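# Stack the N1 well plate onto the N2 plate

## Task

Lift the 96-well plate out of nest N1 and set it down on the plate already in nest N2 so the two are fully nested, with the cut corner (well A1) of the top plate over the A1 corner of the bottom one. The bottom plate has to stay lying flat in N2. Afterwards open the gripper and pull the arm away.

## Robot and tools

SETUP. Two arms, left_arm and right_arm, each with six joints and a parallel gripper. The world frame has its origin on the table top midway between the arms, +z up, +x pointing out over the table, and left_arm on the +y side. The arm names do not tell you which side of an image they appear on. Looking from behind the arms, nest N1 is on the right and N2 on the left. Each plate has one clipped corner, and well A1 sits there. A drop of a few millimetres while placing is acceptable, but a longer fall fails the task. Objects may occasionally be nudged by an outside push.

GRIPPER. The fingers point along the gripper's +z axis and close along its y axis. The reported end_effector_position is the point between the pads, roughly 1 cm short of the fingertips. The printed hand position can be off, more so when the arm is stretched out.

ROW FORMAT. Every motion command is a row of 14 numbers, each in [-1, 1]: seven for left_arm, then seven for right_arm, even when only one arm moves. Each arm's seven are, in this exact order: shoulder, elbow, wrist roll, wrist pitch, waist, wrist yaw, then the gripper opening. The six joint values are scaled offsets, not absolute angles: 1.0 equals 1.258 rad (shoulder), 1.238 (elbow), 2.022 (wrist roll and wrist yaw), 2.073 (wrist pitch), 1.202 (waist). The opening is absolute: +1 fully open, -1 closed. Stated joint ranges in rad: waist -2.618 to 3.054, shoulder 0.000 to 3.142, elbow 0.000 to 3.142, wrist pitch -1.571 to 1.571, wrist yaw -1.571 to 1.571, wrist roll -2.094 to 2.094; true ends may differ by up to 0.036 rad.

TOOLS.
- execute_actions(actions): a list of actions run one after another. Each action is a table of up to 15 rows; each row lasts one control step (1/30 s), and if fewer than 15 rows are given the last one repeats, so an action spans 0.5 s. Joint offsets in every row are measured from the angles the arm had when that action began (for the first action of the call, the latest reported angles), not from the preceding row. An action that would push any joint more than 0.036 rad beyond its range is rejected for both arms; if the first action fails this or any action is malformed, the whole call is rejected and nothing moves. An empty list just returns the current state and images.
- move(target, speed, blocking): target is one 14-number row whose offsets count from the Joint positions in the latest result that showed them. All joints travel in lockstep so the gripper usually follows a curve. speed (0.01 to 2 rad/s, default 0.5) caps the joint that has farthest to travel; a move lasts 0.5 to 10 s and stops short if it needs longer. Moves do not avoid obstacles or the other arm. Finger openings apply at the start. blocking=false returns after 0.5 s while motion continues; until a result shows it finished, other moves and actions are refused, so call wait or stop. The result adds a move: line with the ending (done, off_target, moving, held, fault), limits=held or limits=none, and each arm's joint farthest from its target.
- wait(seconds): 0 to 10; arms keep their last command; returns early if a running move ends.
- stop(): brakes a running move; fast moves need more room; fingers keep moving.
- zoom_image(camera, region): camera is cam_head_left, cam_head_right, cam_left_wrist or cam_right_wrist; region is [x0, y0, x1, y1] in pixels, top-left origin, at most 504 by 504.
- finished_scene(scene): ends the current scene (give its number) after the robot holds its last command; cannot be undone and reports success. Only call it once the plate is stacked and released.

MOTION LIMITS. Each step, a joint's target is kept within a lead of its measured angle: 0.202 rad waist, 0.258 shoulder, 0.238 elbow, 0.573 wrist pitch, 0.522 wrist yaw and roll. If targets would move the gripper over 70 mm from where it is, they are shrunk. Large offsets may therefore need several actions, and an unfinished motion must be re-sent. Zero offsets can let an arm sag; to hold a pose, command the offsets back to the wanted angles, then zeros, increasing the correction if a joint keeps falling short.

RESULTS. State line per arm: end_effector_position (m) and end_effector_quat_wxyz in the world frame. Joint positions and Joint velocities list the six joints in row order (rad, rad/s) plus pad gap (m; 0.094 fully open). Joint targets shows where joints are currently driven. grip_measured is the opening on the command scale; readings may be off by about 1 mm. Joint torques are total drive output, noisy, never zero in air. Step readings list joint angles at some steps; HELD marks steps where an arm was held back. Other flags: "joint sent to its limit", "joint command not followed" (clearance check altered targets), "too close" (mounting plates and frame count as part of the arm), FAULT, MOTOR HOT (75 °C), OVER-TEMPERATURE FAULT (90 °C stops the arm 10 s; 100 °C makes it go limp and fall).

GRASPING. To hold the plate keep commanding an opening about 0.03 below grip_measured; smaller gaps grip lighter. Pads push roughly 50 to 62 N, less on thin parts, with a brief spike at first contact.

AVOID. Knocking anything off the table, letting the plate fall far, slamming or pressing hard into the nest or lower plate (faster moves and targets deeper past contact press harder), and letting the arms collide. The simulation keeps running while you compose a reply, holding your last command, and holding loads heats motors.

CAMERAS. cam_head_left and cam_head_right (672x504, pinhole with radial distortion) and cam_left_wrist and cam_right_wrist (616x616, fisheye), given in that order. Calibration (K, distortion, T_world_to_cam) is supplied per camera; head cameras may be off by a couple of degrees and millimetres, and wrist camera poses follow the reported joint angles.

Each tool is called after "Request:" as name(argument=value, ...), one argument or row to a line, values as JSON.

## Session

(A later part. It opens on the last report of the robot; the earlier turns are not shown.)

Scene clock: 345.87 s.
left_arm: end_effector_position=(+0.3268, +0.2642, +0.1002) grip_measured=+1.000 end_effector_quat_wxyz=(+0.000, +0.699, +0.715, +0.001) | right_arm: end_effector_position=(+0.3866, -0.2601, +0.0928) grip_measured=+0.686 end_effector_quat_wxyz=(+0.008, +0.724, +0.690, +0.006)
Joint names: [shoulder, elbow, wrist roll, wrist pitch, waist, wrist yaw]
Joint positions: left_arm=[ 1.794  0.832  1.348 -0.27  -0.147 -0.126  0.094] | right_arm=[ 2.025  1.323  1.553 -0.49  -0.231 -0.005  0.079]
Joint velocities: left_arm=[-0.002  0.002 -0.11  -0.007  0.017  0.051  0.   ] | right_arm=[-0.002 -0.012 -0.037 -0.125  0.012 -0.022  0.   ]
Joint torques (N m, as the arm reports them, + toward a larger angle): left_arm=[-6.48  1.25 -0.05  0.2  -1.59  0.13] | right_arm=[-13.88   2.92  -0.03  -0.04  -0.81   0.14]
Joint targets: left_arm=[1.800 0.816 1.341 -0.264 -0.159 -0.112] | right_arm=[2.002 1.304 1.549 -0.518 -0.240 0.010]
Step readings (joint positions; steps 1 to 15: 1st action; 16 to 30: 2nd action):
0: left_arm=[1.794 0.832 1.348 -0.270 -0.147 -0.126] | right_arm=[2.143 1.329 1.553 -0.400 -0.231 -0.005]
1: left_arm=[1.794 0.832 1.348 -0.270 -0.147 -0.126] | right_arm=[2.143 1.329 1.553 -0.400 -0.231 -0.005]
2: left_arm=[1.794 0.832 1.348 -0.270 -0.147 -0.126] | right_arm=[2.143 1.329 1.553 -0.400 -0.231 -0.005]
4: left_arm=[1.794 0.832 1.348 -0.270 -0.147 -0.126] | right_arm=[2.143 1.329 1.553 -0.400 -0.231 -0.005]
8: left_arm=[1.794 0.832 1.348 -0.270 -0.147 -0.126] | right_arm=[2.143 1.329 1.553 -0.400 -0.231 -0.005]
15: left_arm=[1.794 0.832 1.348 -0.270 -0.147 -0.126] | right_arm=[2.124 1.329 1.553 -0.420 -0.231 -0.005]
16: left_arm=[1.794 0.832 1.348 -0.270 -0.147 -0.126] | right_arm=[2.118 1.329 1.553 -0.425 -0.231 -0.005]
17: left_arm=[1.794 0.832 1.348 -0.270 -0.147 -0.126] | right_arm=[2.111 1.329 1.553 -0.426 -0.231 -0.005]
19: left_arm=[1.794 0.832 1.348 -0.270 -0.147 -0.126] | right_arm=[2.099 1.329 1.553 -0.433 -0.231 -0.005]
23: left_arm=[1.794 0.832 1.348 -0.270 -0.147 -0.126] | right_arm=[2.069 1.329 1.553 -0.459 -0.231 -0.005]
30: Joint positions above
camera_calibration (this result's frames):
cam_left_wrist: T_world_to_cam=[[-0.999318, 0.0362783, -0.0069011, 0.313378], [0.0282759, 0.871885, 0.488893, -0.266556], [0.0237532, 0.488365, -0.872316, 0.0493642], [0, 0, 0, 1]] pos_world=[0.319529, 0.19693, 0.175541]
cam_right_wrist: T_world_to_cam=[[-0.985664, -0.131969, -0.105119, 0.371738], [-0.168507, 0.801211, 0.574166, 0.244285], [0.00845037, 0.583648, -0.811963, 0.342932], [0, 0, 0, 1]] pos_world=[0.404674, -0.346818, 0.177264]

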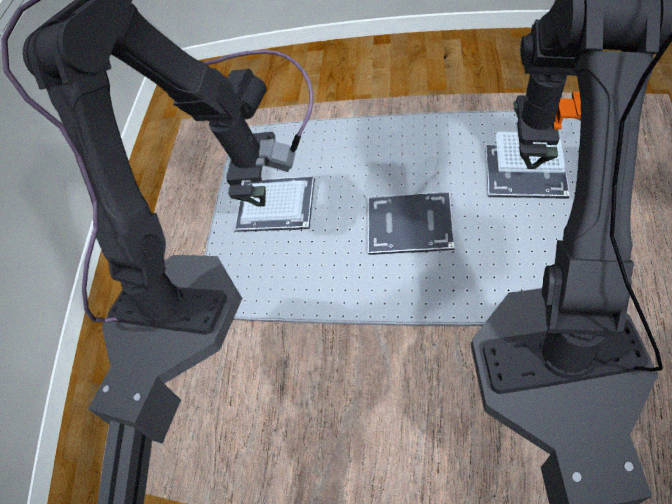

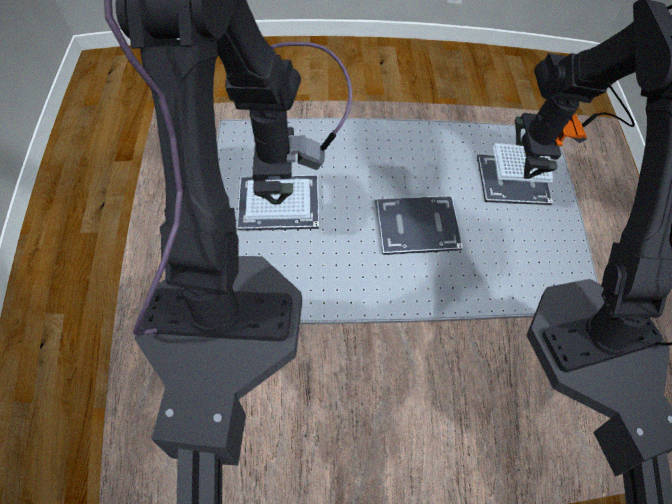

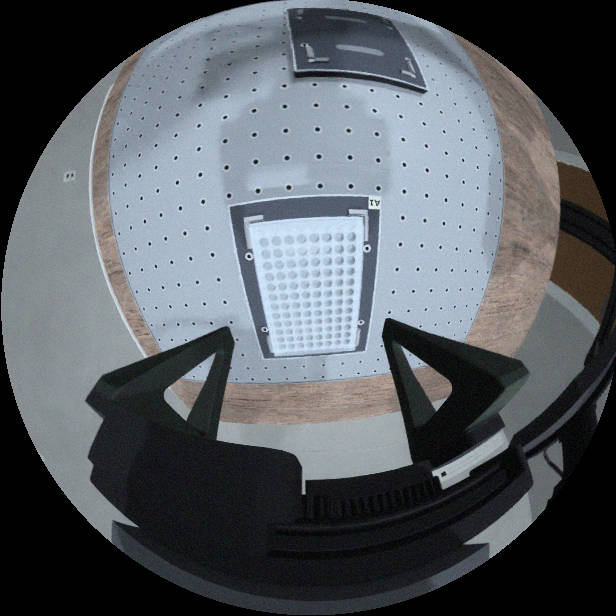

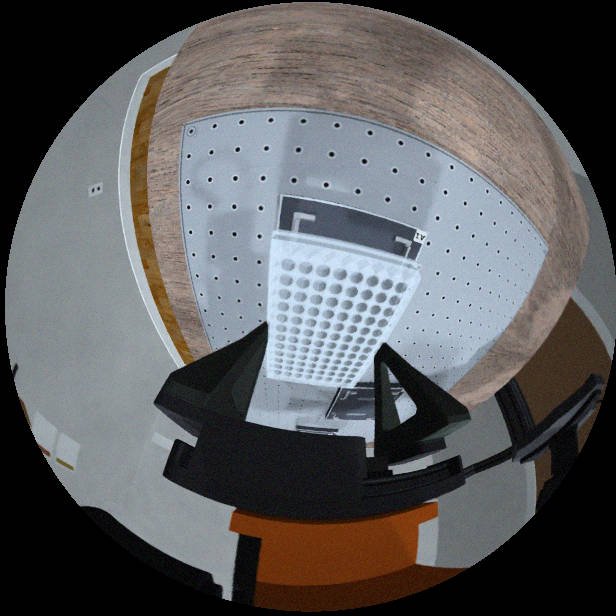

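Request:
execute_actions(
  actions=[
    [[0.0048,-0.0129,-0.0035,0.0029,-0.01,0.0069,1.0,-0.018,-0.015,-0.01,-0.012,-0.005,0.007,0.668],[0.0048,-0.0129,-0.0035,0.0029,-0.01,0.0069,1.0,-0.018,-0.015,-0.02,-0.012,0.0,0.007,0.668],[0.0048,-0.0129,-0.0035,0.0029,-0.01,0.0069,1.0,-0.018,-0.016,-0.032,-0.012,0.005,0.008,0.668],[0.0048,-0.0129,-0.0035,0.0029,-0.01,0.0069,1.0,-0.018,-0.017,-0.046,-0.012,0.01,0.008,0.668],[0.0048,-0.0129,-0.0035,0.0029,-0.01,0.0069,1.0,-0.018,-0.018,-0.062,-0.012,0.016,0.009,0.668],[0.0048,-0.0129,-0.0035,0.0029,-0.01,0.0069,1.0,-0.018,-0.019,-0.08,-0.012,0.022,0.009,0.668],[0.0048,-0.0129,-0.0035,0.0029,-0.01,0.0069,1.0,-0.018,-0.02,-0.098,-0.012,0.028,0.01,0.668],[0.0048,-0.0129,-0.0035,0.0029,-0.01,0.0069,1.0,-0.018,-0.021,-0.116,-0.012,0.034,0.01,0.668],[0.0048,-0.0129,-0.0035,0.0029,-0.01,0.0069,1.0,-0.018,-0.022,-0.134,-0.012,0.04,0.011,0.668],[0.0048,-0.0129,-0.0035,0.0029,-0.01,0.0069,1.0,-0.018,-0.023,-0.152,-0.012,0.046,0.011,0.668],[0.0048,-0.0129,-0.0035,0.0029,-0.01,0.0069,1.0,-0.018,-0.024,-0.17,-0.012,0.052,0.012,0.668],[0.0048,-0.0129,-0.0035,0.0029,-0.01,0.0069,1.0,-0.018,-0.025,-0.188,-0.012,0.058,0.012,0.668],[0.0048,-0.0129,-0.0035,0.0029,-0.01,0.0069,1.0,-0.018,-0.026,-0.206,-0.012,0.064,0.013,0.668],[0.0048,-0.0129,-0.0035,0.0029,-0.01,0.0069,1.0,-0.018,-0.027,-0.224,-0.012,0.07,0.013,0.668],[0.0048,-0.0129,-0.0035,0.0029,-0.01,0.0069,1.0,-0.018,-0.028,-0.242,-0.012,0.076,0.014,0.668]],
    [[0.0048,-0.0129,-0.0035,0.0029,-0.01,0.0069,1.0,-0.008,-0.016,-0.07,-0.004,0.03,0.008,0.668],[0.0048,-0.0129,-0.0035,0.0029,-0.01,0.0069,1.0,-0.008,-0.017,-0.088,-0.004,0.037,0.009,0.668],[0.0048,-0.0129,-0.0035,0.0029,-0.01,0.0069,1.0,-0.008,-0.018,-0.106,-0.004,0.044,0.01,0.668],[0.0048,-0.0129,-0.0035,0.0029,-0.01,0.0069,1.0,-0.008,-0.019,-0.124,-0.004,0.051,0.011,0.668],[0.0048,-0.0129,-0.0035,0.0029,-0.01,0.0069,1.0,-0.008,-0.02,-0.142,-0.004,0.058,0.012,0.668],[0.0048,-0.0129,-0.0035,0.0029,-0.01,0.0069,1.0,-0.008,-0.021,-0.16,-0.004,0.065,0.013,0.668],[0.0048,-0.0129,-0.0035,0.0029,-0.01,0.0069,1.0,-0.008,-0.022,-0.178,-0.004,0.072,0.014,0.668],[0.0048,-0.0129,-0.0035,0.0029,-0.01,0.0069,1.0,-0.008,-0.023,-0.196,-0.004,0.079,0.015,0.668],[0.0048,-0.0129,-0.0035,0.0029,-0.01,0.0069,1.0,-0.008,-0.024,-0.214,-0.004,0.086,0.016,0.668],[0.0048,-0.0129,-0.0035,0.0029,-0.01,0.0069,1.0,-0.008,-0.025,-0.232,-0.004,0.093,0.017,0.668],[0.0048,-0.0129,-0.0035,0.0029,-0.01,0.0069,1.0,-0.008,-0.026,-0.25,-0.004,0.1,0.018,0.668]],
  ],
)

Scene clock: 382.97 s.
left_arm: end_effector_position=(+0.3268, +0.2642, +0.1002) grip_measured=+1.000 end_effector_quat_wxyz=(+0.000, +0.699, +0.715, +0.001) | right_arm: end_effector_position=(+0.3649, -0.1816, +0.0885) grip_measured=+0.686 end_effector_quat_wxyz=(-0.020, +0.325, +0.945, +0.011)
Joint names: [shoulder, elbow, wrist roll, wrist pitch, waist, wrist yaw]
Joint positions: left_arm=[ 1.794  0.832  1.348 -0.27  -0.147 -0.126  0.094] | right_arm=[ 2.025  1.284  0.774 -0.504 -0.043  0.022  0.079]
Joint velocities: left_arm=[-0.007  0.012 -0.007  0.037 -0.007  0.066  0.   ] | right_arm=[-0.017  0.002 -0.418 -0.022  0.042 -0.051  0.   ]
Joint torques (N m, as the arm reports them, + toward a larger angle): left_arm=[-6.49  1.24 -0.05  0.2  -1.6   0.13] | right_arm=[-12.35   2.87  -0.02  -0.05   0.73   0.17]
Joint targets: left_arm=[1.800 0.816 1.341 -0.264 -0.159 -0.112] | right_arm=[2.015 1.271 0.709 -0.513 -0.039 0.041]
Step readings (joint positions; steps 1 to 15: 1st action; 16 to 30: 2nd action):
0: left_arm=[1.794 0.832 1.348 -0.270 -0.147 -0.126] | right_arm=[2.025 1.323 1.553 -0.503 -0.231 -0.005]
1: left_arm=[1.794 0.832 1.348 -0.270 -0.147 -0.126] | right_arm=[2.025 1.323 1.551 -0.503 -0.231 -0.005]
2: left_arm=[1.794 0.832 1.348 -0.270 -0.147 -0.126] | right_arm=[2.025 1.323 1.545 -0.503 -0.231 -0.005]
4: left_arm=[1.794 0.832 1.348 -0.270 -0.147 -0.126] | right_arm=[2.025 1.323 1.523 -0.503 -0.231 -0.005]
8: left_arm=[1.794 0.832 1.348 -0.270 -0.147 -0.126] | right_arm=[2.025 1.321 1.437 -0.503 -0.218 0.001]
15: left_arm=[1.794 0.832 1.348 -0.270 -0.147 -0.126] | right_arm=[2.025 1.303 1.214 -0.504 -0.159 0.005]
16: left_arm=[1.794 0.832 1.348 -0.270 -0.147 -0.126] | right_arm=[2.025 1.301 1.186 -0.504 -0.151 0.005]
17: left_arm=[1.794 0.832 1.348 -0.270 -0.147 -0.126] | right_arm=[2.025 1.300 1.159 -0.504 -0.142 0.006]
19: left_arm=[1.794 0.832 1.348 -0.270 -0.147 -0.126] | right_arm=[2.025 1.297 1.100 -0.504 -0.124 0.009]
23: left_arm=[1.794 0.832 1.348 -0.270 -0.147 -0.126] | right_arm=[2.025 1.291 0.968 -0.504 -0.087 0.014]
30: Joint positions above
camera_calibration (this result's frames):
cam_left_wrist: T_world_to_cam=[[-0.999318, 0.0362783, -0.0069011, 0.313378], [0.0282759, 0.871885, 0.488893, -0.266556], [0.0237532, 0.488365, -0.872316, 0.0493642], [0, 0, 0, 1]] pos_world=[0.319529, 0.19693, 0.175541]
cam_right_wrist: T_world_to_cam=[[-0.464674, -0.87967, -0.101284, 0.0340505], [-0.725342, 0.312531, 0.613354, 0.29112], [-0.507894, 0.358475, -0.783287, 0.438817], [0, 0, 0, 1]] pos_world=[0.449857, -0.218336, 0.168609]

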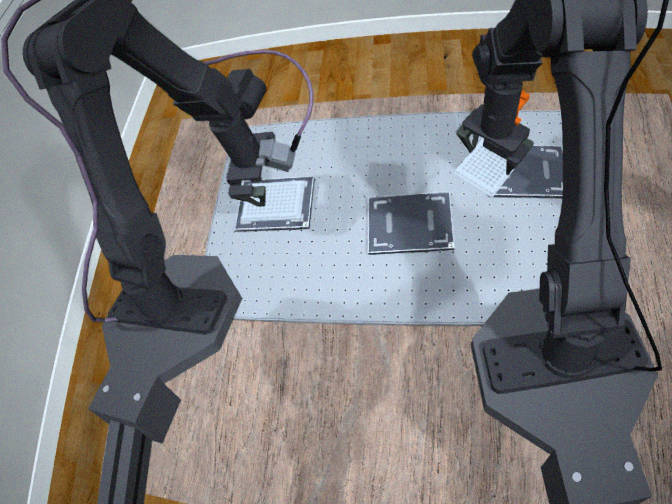

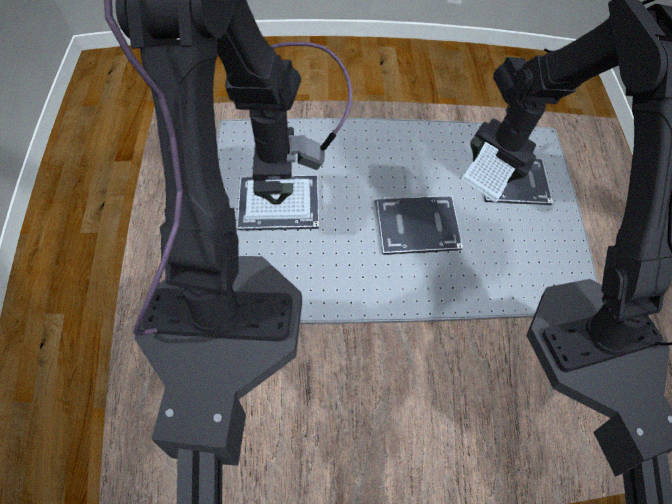

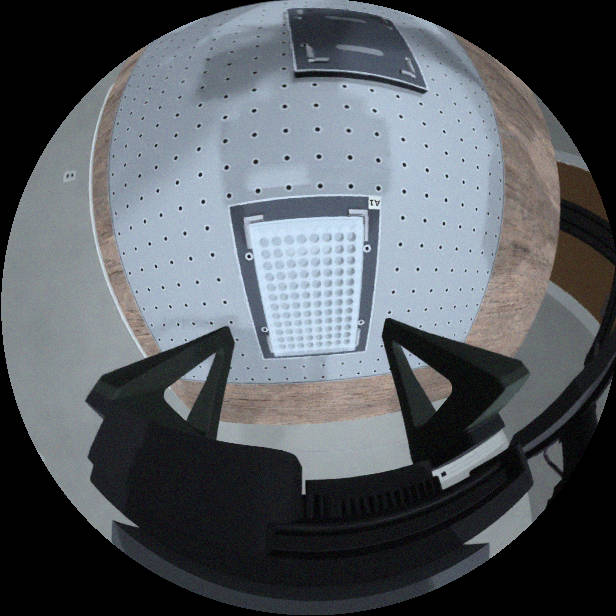

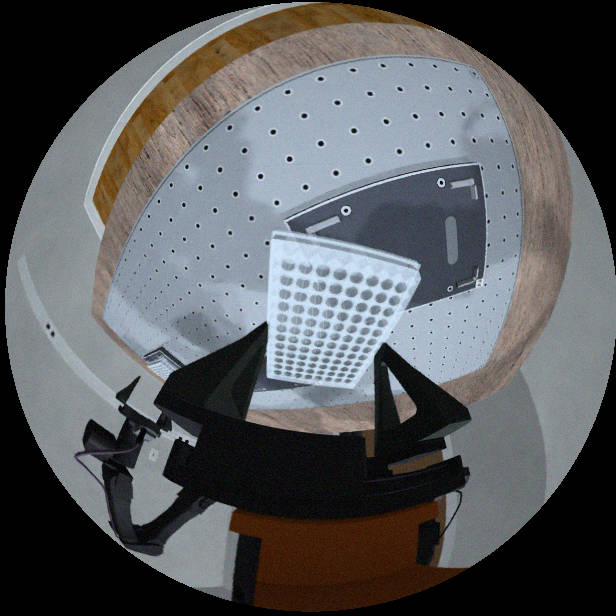

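Request:
move(
  target=[0.0048,-0.0129,-0.0035,0.0029,-0.01,0.0069,1.0,0.012,-0.0905,-0.8467,0.0309,0.4626,0.1118,0.668],
  speed=1.1,
)

Scene clock: 390.77 s.
left_arm: end_effector_position=(+0.3268, +0.2642, +0.1002) grip_measured=+1.000 end_effector_quat_wxyz=(+0.000, +0.699, +0.715, +0.001) | right_arm: end_effector_position=(+0.2768, -0.0107, +0.0993) grip_measured=+0.686 end_effector_quat_wxyz=(-0.004, -0.707, +0.708, -0.006)
Joint names: [shoulder, elbow, wrist roll, wrist pitch, waist, wrist yaw]
Joint positions: left_arm=[ 1.794  0.832  1.348 -0.27  -0.147 -0.126  0.094] | right_arm=[ 2.037  1.187 -0.932 -0.452  0.504  0.246  0.079]
Joint velocities: left_arm=[-0.007  0.002  0.022  0.007 -0.007 -0.022  0.   ] | right_arm=[ 0.002 -0.002  0.007 -0.022  0.002 -0.037  0.   ]
Joint torques (N m, as the arm reports them, + toward a larger angle): left_arm=[-6.48  1.25 -0.05  0.2  -1.59  0.13] | right_arm=[-10.21   2.77  -0.06   0.17   2.91   0.02]
Joint targets: left_arm=[1.800 0.816 1.341 -0.264 -0.159 -0.112] | right_arm=[2.040 1.172 -0.938 -0.440 0.513 0.248]
move: done; limits=none; left_arm: farthest joint: the elbow, 0.016 radians from its target (0.016 radians at the start); right_arm: farthest joint: the elbow, 0.015 radians from its target (0.112 radians at the start)
camera_calibration (this result's frames):
cam_left_wrist: T_world_to_cam=[[-0.999318, 0.0362783, -0.0069011, 0.313378], [0.0282759, 0.871885, 0.488893, -0.266556], [0.0237532, 0.488365, -0.872316, 0.0493642], [0, 0, 0, 1]] pos_world=[0.319529, 0.19693, 0.175541]
cam_right_wrist: T_world_to_cam=[[0.980609, 0.176526, -0.0851108, -0.245778], [0.192313, -0.783256, 0.591207, -0.0963352], [0.0377, -0.596111, -0.802016, 0.18192], [0, 0, 0, 1]] pos_world=[0.25268, 0.0763759, 0.181939]

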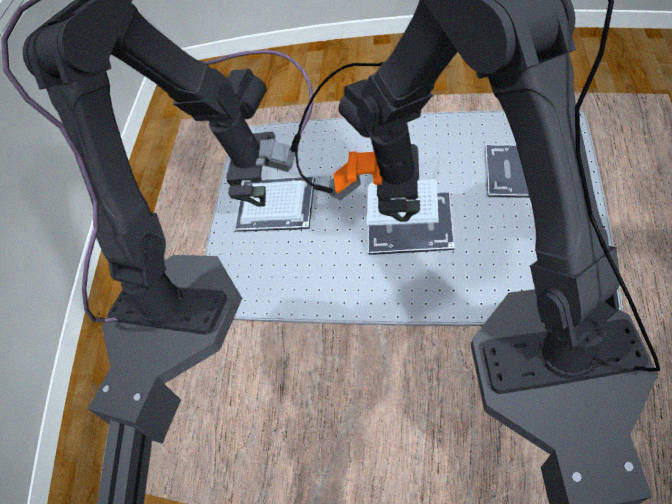

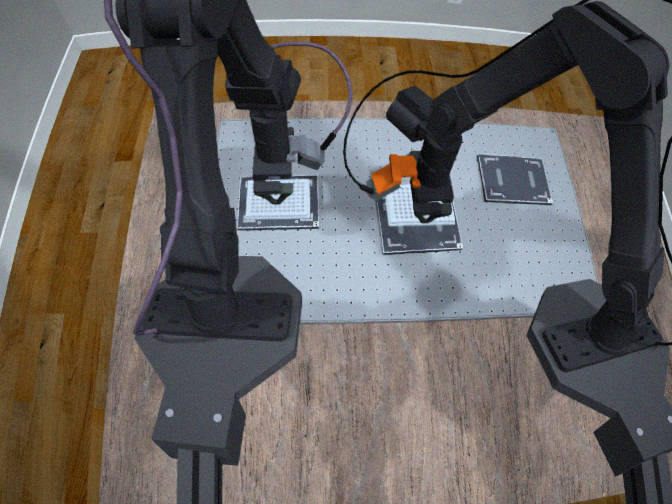

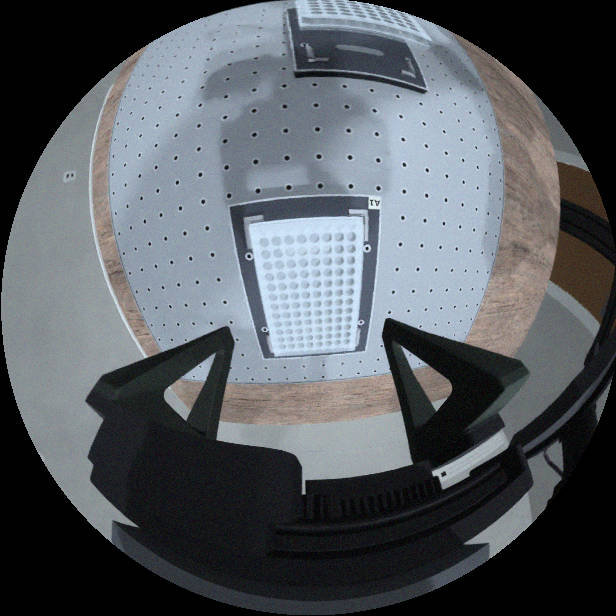

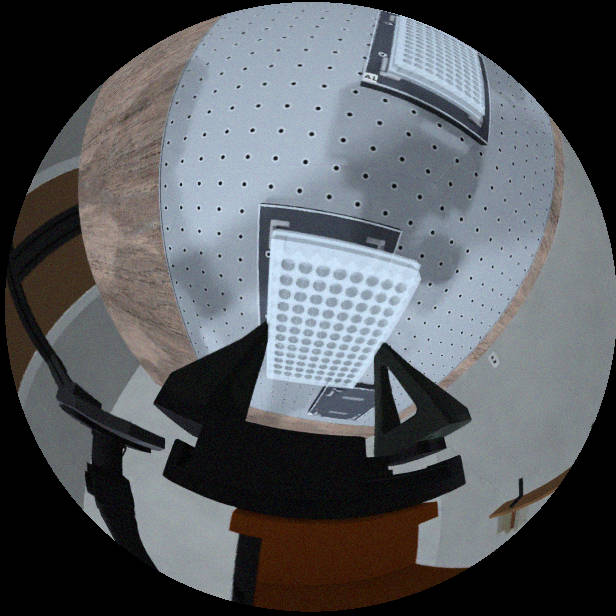

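Request:
zoom_image(
  camera="cam_right_wrist",
  region=[240, 185, 440, 305],
)

Request:
zoom_image(
  camera="cam_head_left",
  region=[340, 150, 480, 270],
)

Region (240, 185, 440, 305) of cam_right_wrist's 616x616 image, scaled by 2.520, with more detail than that image has; it fills the top 302 rows of this view, and the rest is white.

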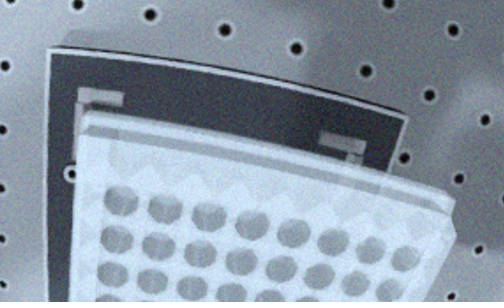

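Region (340, 150, 480, 270) of cam_head_left's 672x504 image, scaled by 3.600, with more detail than that image has; it fills the top 432 rows of this view, and the rest is white.

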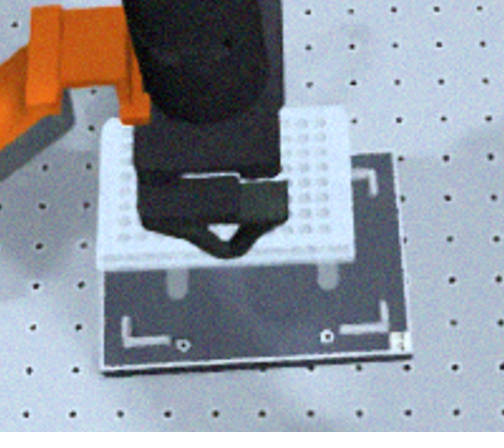

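Request:
zoom_image(
  camera="cam_right_wrist",
  region=[250, 195, 330, 275],
)

Request:
zoom_image(
  camera="cam_right_wrist",
  region=[350, 215, 430, 295],
)

Region (250, 195, 330, 275) of cam_right_wrist's 616x616 image, scaled by 6.300, with more detail than that image has.

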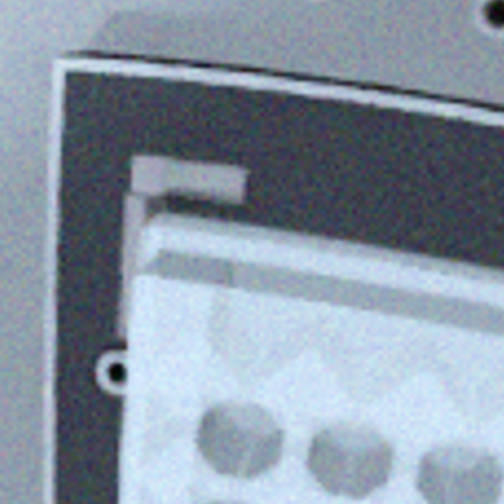

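Region (350, 215, 430, 295) of cam_right_wrist's 616x616 image, scaled by 6.300, with more detail than that image has.

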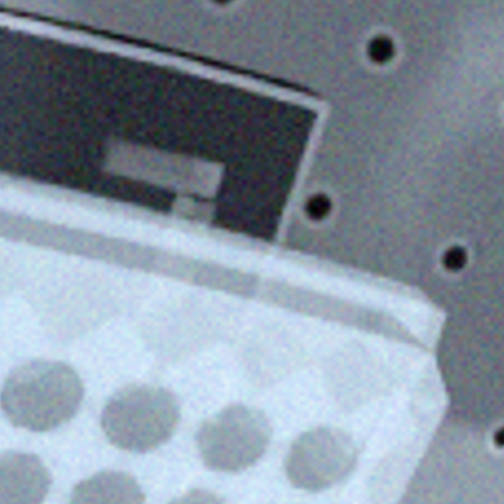

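Request:
move(
  target=[0.0048,-0.0129,-0.0035,0.0029,-0.01,0.0069,1.0,0.0588,-0.0598,-0.0312,0.0753,-0.0319,-0.014,0.668],
  speed=0.25,
)

Scene clock: 503.20 s.
left_arm: end_effector_position=(+0.3268, +0.2642, +0.1002) grip_measured=+1.000 end_effector_quat_wxyz=(+0.000, +0.699, +0.715, +0.001) | right_arm: end_effector_position=(+0.2681, -0.0223, +0.0626) grip_measured=+0.686 end_effector_quat_wxyz=(-0.005, -0.714, +0.700, -0.004)
Joint names: [shoulder, elbow, wrist roll, wrist pitch, waist, wrist yaw]
Joint positions: left_arm=[ 1.794  0.832  1.348 -0.27  -0.147 -0.126  0.094] | right_arm=[ 2.115  1.127 -0.99  -0.308  0.468  0.233  0.079]
Joint velocities: left_arm=[ 0.032  0.017 -0.007  0.022 -0.007  0.037  0.   ] | right_arm=[-0.002  0.012  0.022  0.007 -0.007 -0.066 -0.001]
Joint torques (N m, as the arm reports them, + toward a larger angle): left_arm=[-6.49  1.25 -0.06  0.2  -1.61  0.13] | right_arm=[-10.89   2.17  -0.03   0.1    1.89  -0.21]
Joint targets: left_arm=[1.800 0.816 1.341 -0.264 -0.159 -0.112] | right_arm=[2.111 1.113 -0.995 -0.296 0.466 0.218]
move: done; limits=none; left_arm: farthest joint: the elbow, 0.016 radians from its target (0.016 radians at the start); right_arm: farthest joint: the wrist yaw, 0.016 radians from its target (0.029 radians at the start)
camera_calibration (this result's frames):
cam_left_wrist: T_world_to_cam=[[-0.999318, 0.0362783, -0.0069011, 0.313378], [0.0282759, 0.871885, 0.488893, -0.266556], [0.0237532, 0.488365, -0.872316, 0.0493642], [0, 0, 0, 1]] pos_world=[0.319529, 0.19693, 0.175541]
cam_right_wrist: T_world_to_cam=[[0.976092, 0.198343, -0.0889064, -0.236387], [0.212081, -0.779499, 0.58941, -0.0871339], [0.0476029, -0.594173, -0.802927, 0.143369], [0, 0, 0, 1]] pos_world=[0.242391, 0.064151, 0.145456]

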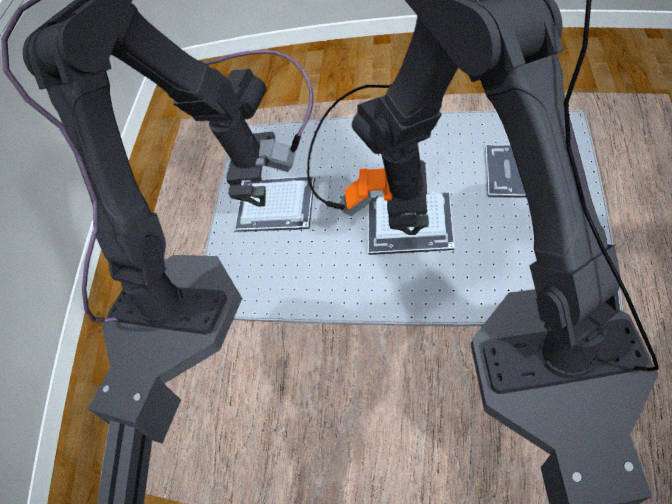

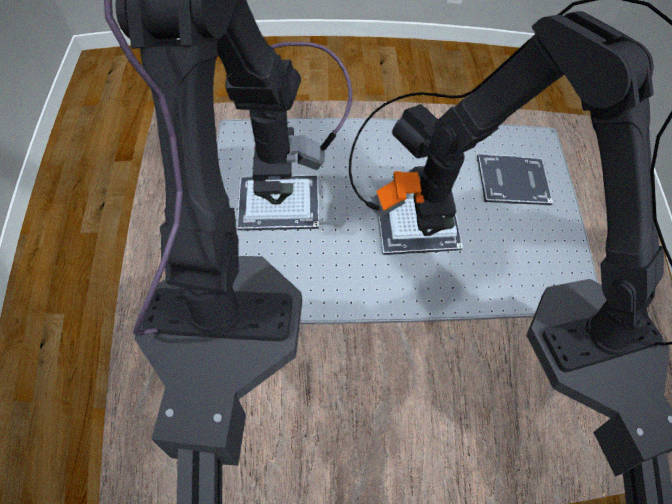

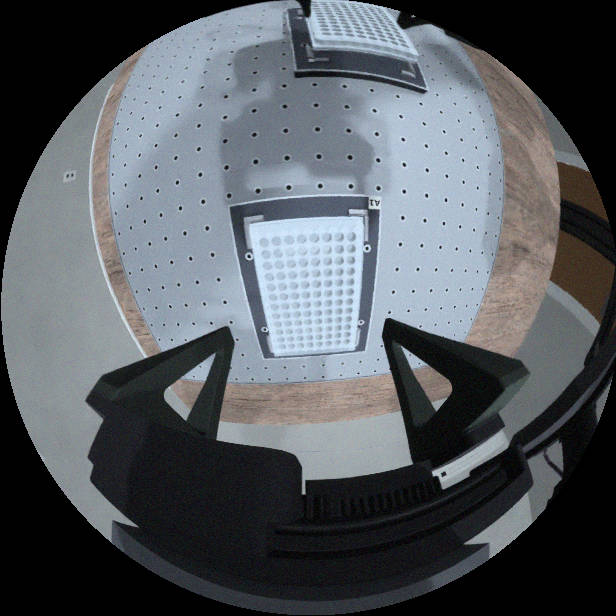

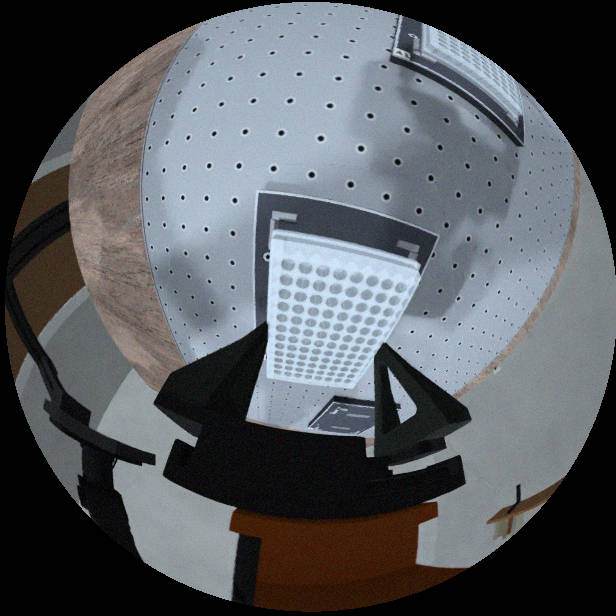

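Request:
zoom_image(
  camera="cam_right_wrist",
  region=[250, 185, 450, 285],
)

Request:
zoom_image(
  camera="cam_left_wrist",
  region=[270, 0, 450, 110],
)

Region (250, 185, 450, 285) of cam_right_wrist's 616x616 image, scaled by 2.520, with more detail than that image has.

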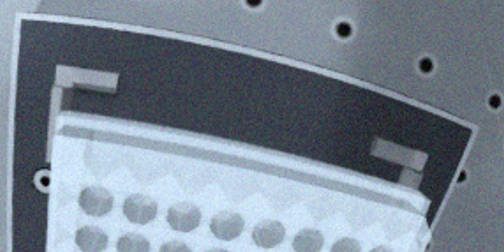

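Region (270, 0, 450, 110) of cam_left_wrist's 616x616 image, scaled by 2.800, with more detail than that image has.

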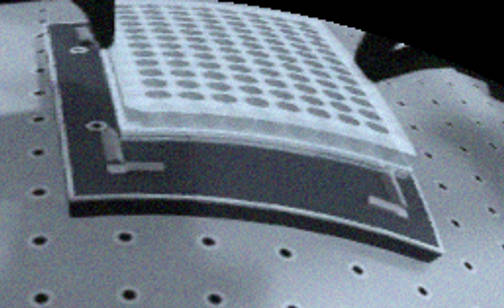

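Request:
zoom_image(
  camera="cam_right_wrist",
  region=[255, 195, 325, 265],
)

Request:
zoom_image(
  camera="cam_right_wrist",
  region=[375, 220, 445, 290],
)

Region (255, 195, 325, 265) of cam_right_wrist's 616x616 image, scaled by 7.200, with more detail than that image has.

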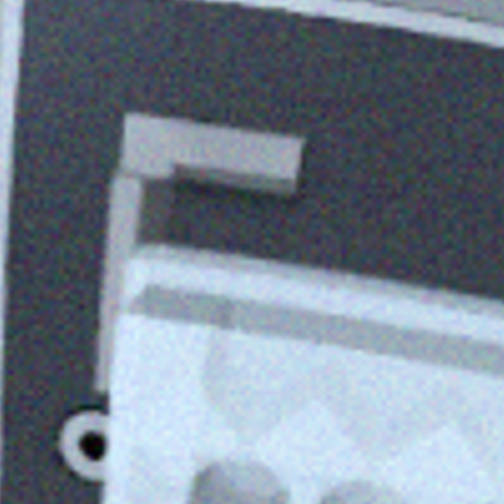

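Region (375, 220, 445, 290) of cam_right_wrist's 616x616 image, scaled by 7.200, with more detail than that image has.

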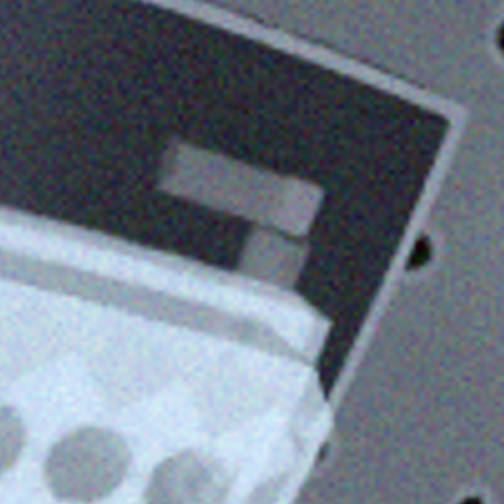

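Request:
execute_actions(
  actions=[
    [[0.0048,-0.0129,-0.0035,0.0029,-0.01,0.0069,1.0,-0.001,-0.0113,-0.0025,0.0065,-0.0017,-0.0074,0.668],[0.0048,-0.0129,-0.0035,0.0029,-0.01,0.0069,1.0,0.001,-0.0113,-0.0025,0.0075,-0.0017,-0.0074,0.668],[0.0048,-0.0129,-0.0035,0.0029,-0.01,0.0069,1.0,0.003,-0.0113,-0.0025,0.0085,-0.0017,-0.0074,0.668],[0.0048,-0.0129,-0.0035,0.0029,-0.01,0.0069,1.0,0.005,-0.0113,-0.0025,0.0095,-0.0017,-0.0074,0.668],[0.0048,-0.0129,-0.0035,0.0029,-0.01,0.0069,1.0,0.007,-0.0113,-0.0025,0.0105,-0.0017,-0.0074,0.668],[0.0048,-0.0129,-0.0035,0.0029,-0.01,0.0069,1.0,0.0085,-0.0113,-0.0025,0.0115,-0.0017,-0.0074,0.668],[0.0048,-0.0129,-0.0035,0.0029,-0.01,0.0069,1.0,0.01,-0.0113,-0.0025,0.0125,-0.0017,-0.0074,0.668],[0.0048,-0.0129,-0.0035,0.0029,-0.01,0.0069,1.0,0.0115,-0.0113,-0.0025,0.0135,-0.0017,-0.0074,0.668],[0.0048,-0.0129,-0.0035,0.0029,-0.01,0.0069,1.0,0.013,-0.0113,-0.0025,0.0145,-0.0017,-0.0074,0.668],[0.0048,-0.0129,-0.0035,0.0029,-0.01,0.0069,1.0,0.014,-0.0113,-0.0025,0.0155,-0.0017,-0.0074,0.668],[0.0048,-0.0129,-0.0035,0.0029,-0.01,0.0069,1.0,0.0151,-0.0113,-0.0025,0.0165,-0.0017,-0.0074,0.668],[0.0048,-0.0129,-0.0035,0.0029,-0.01,0.0069,1.0,0.0151,-0.0113,-0.0025,0.0174,-0.0017,-0.0074,0.668]],
    [[0,0,0,0,0,0,1.0,0,0,0,0,0,0,0.668]],
  ],
)

Scene clock: 562.37 s.
left_arm: end_effector_position=(+0.3268, +0.2642, +0.1002) grip_measured=+1.000 end_effector_quat_wxyz=(+0.000, +0.699, +0.715, +0.001) | right_arm: end_effector_position=(+0.2659, -0.0219, +0.0558) grip_measured=+0.686 end_effector_quat_wxyz=(-0.006, -0.715, +0.699, -0.004)
Joint names: [shoulder, elbow, wrist roll, wrist pitch, waist, wrist yaw]
Joint positions: left_arm=[ 1.794  0.832  1.348 -0.27  -0.147 -0.126  0.094] | right_arm=[ 2.137  1.127 -0.99  -0.289  0.468  0.233  0.079]
Joint velocities: left_arm=[ 0.007 -0.027  0.007 -0.022 -0.002 -0.037  0.   ] | right_arm=[-0.007  0.002  0.007 -0.066 -0.012  0.037  0.   ]
Joint torques (N m, as the arm reports them, + toward a larger angle): left_arm=[-6.9   2.3   0.    0.14 -0.8   0.01] | right_arm=[-10.53   3.2    0.02   0.05   2.08  -0.02]
Joint targets: left_arm=[1.794 0.832 1.348 -0.270 -0.147 -0.126] | right_arm=[2.137 1.127 -0.990 -0.289 0.468 0.233]
Step readings (joint positions; steps 1 to 15: 1st action; 16 to 30: 2nd action):
0: left_arm=[1.794 0.832 1.348 -0.270 -0.147 -0.126] | right_arm=[2.115 1.127 -0.990 -0.308 0.468 0.233]
1: left_arm=[1.794 0.832 1.348 -0.270 -0.147 -0.126] | right_arm=[2.115 1.127 -0.990 -0.308 0.468 0.233]
2: left_arm=[1.794 0.832 1.348 -0.270 -0.147 -0.126] | right_arm=[2.115 1.127 -0.990 -0.307 0.468 0.233]
4: left_arm=[1.794 0.832 1.348 -0.270 -0.147 -0.126] | right_arm=[2.115 1.127 -0.990 -0.306 0.468 0.233]
8: left_arm=[1.794 0.832 1.348 -0.270 -0.147 -0.126] | right_arm=[2.123 1.127 -0.990 -0.297 0.468 0.233]
15: left_arm=[1.794 0.832 1.348 -0.270 -0.147 -0.126] | right_arm=[2.137 1.127 -0.990 -0.289 0.468 0.233]
16: left_arm=[1.794 0.832 1.348 -0.270 -0.147 -0.126] | right_arm=[2.137 1.127 -0.990 -0.289 0.468 0.233]
17: left_arm=[1.794 0.832 1.348 -0.270 -0.147 -0.126] | right_arm=[2.137 1.127 -0.990 -0.289 0.468 0.233]
19: left_arm=[1.794 0.832 1.348 -0.270 -0.147 -0.126] | right_arm=[2.137 1.127 -0.990 -0.289 0.468 0.233]
23: left_arm=[1.794 0.832 1.348 -0.270 -0.147 -0.126] | right_arm=[2.137 1.127 -0.990 -0.289 0.468 0.233]
30: Joint positions above
camera_calibration (this result's frames):
cam_left_wrist: T_world_to_cam=[[-0.999318, 0.0362783, -0.0069011, 0.313378], [0.0282759, 0.871885, 0.488893, -0.266556], [0.0237532, 0.488365, -0.872316, 0.0493642], [0, 0, 0, 1]] pos_world=[0.319529, 0.19693, 0.175541]
cam_right_wrist: T_world_to_cam=[[0.975705, 0.199159, -0.0913012, -0.234724], [0.214108, -0.778424, 0.590096, -0.0828713], [0.0464516, -0.595308, -0.802154, 0.138449], [0, 0, 0, 1]] pos_world=[0.240334, 0.0646584, 0.138529]

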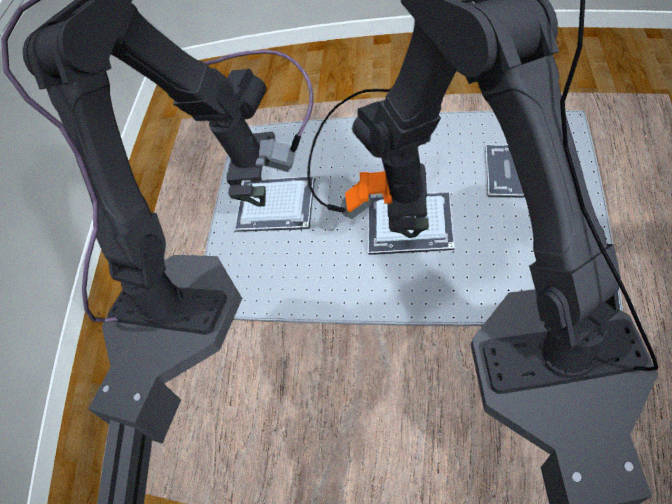

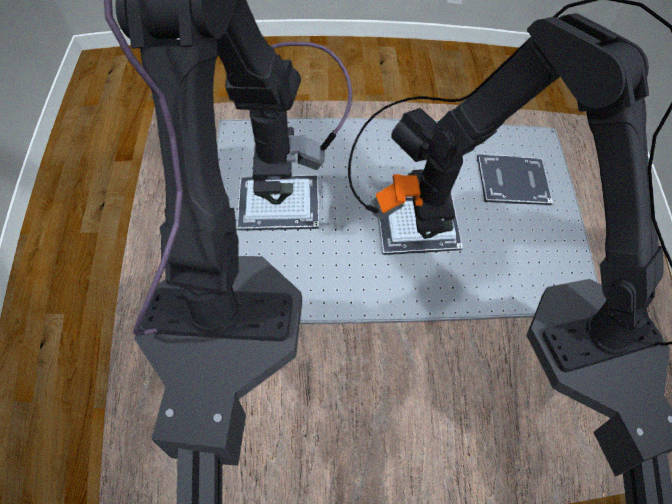

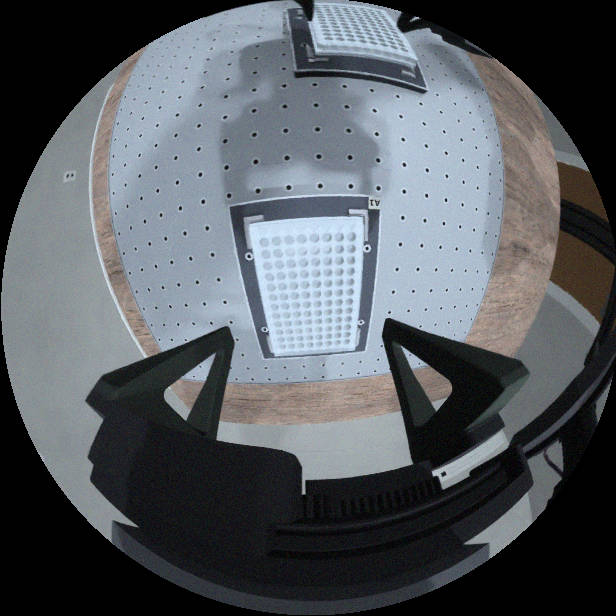

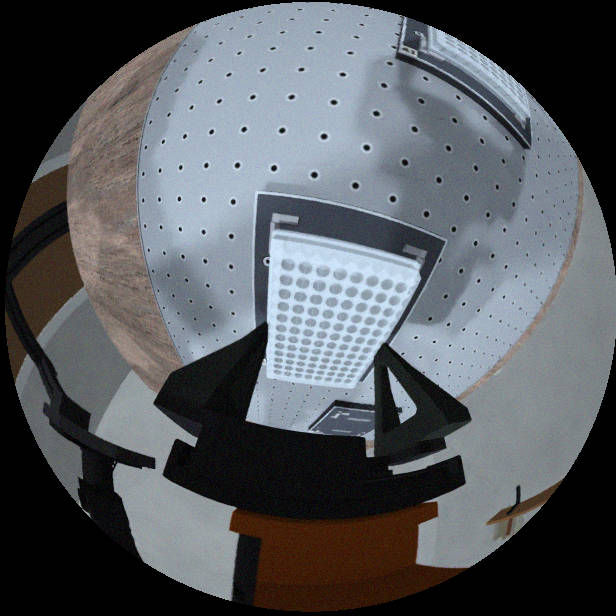

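Request:
zoom_image(
  camera="cam_right_wrist",
  region=[255, 195, 325, 265],
)

Request:
zoom_image(
  camera="cam_right_wrist",
  region=[380, 225, 450, 295],
)

Region (255, 195, 325, 265) of cam_right_wrist's 616x616 image, scaled by 7.200, with more detail than that image has.

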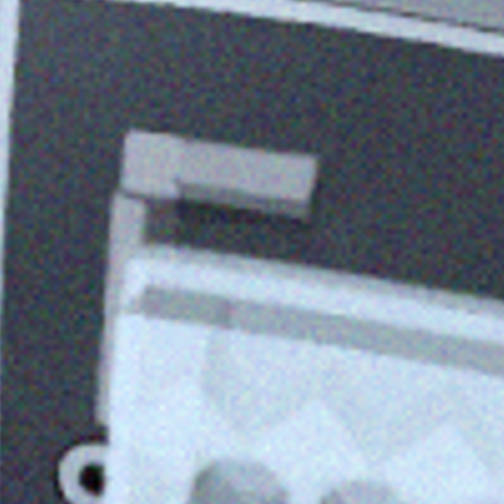

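Region (380, 225, 450, 295) of cam_right_wrist's 616x616 image, scaled by 7.200, with more detail than that image has.

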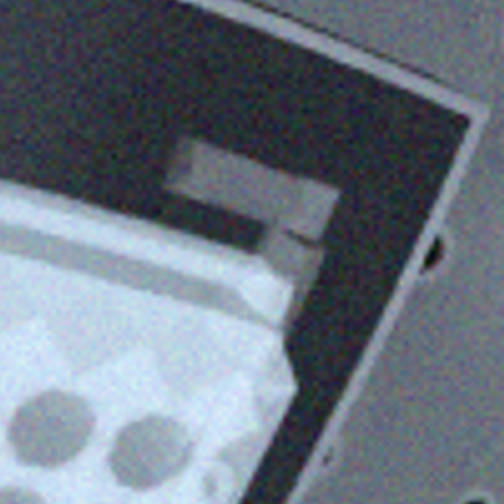

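Request:
zoom_image(
  camera="cam_head_left",
  region=[360, 180, 470, 262],
)

Request:
zoom_image(
  camera="cam_head_right",
  region=[365, 180, 475, 262],
)

Region (360, 180, 470, 262) of cam_head_left's 672x504 image, scaled by 4.582, with more detail than that image has; it fills the top 376 rows of this view, and the rest is white.

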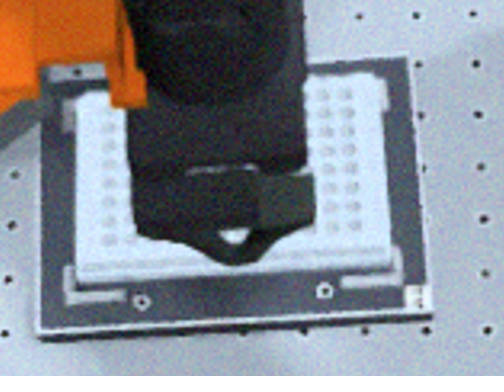

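Region (365, 180, 475, 262) of cam_head_right's 672x504 image, scaled by 4.582, with more detail than that image has; it fills the top 376 rows of this view, and the rest is white.

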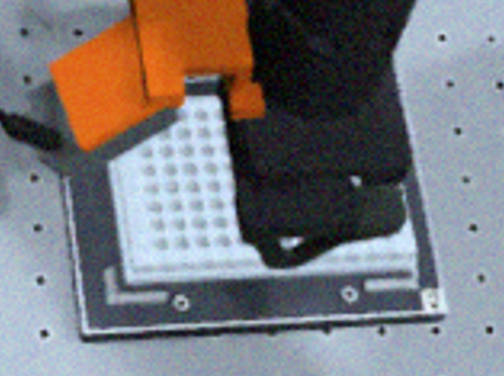

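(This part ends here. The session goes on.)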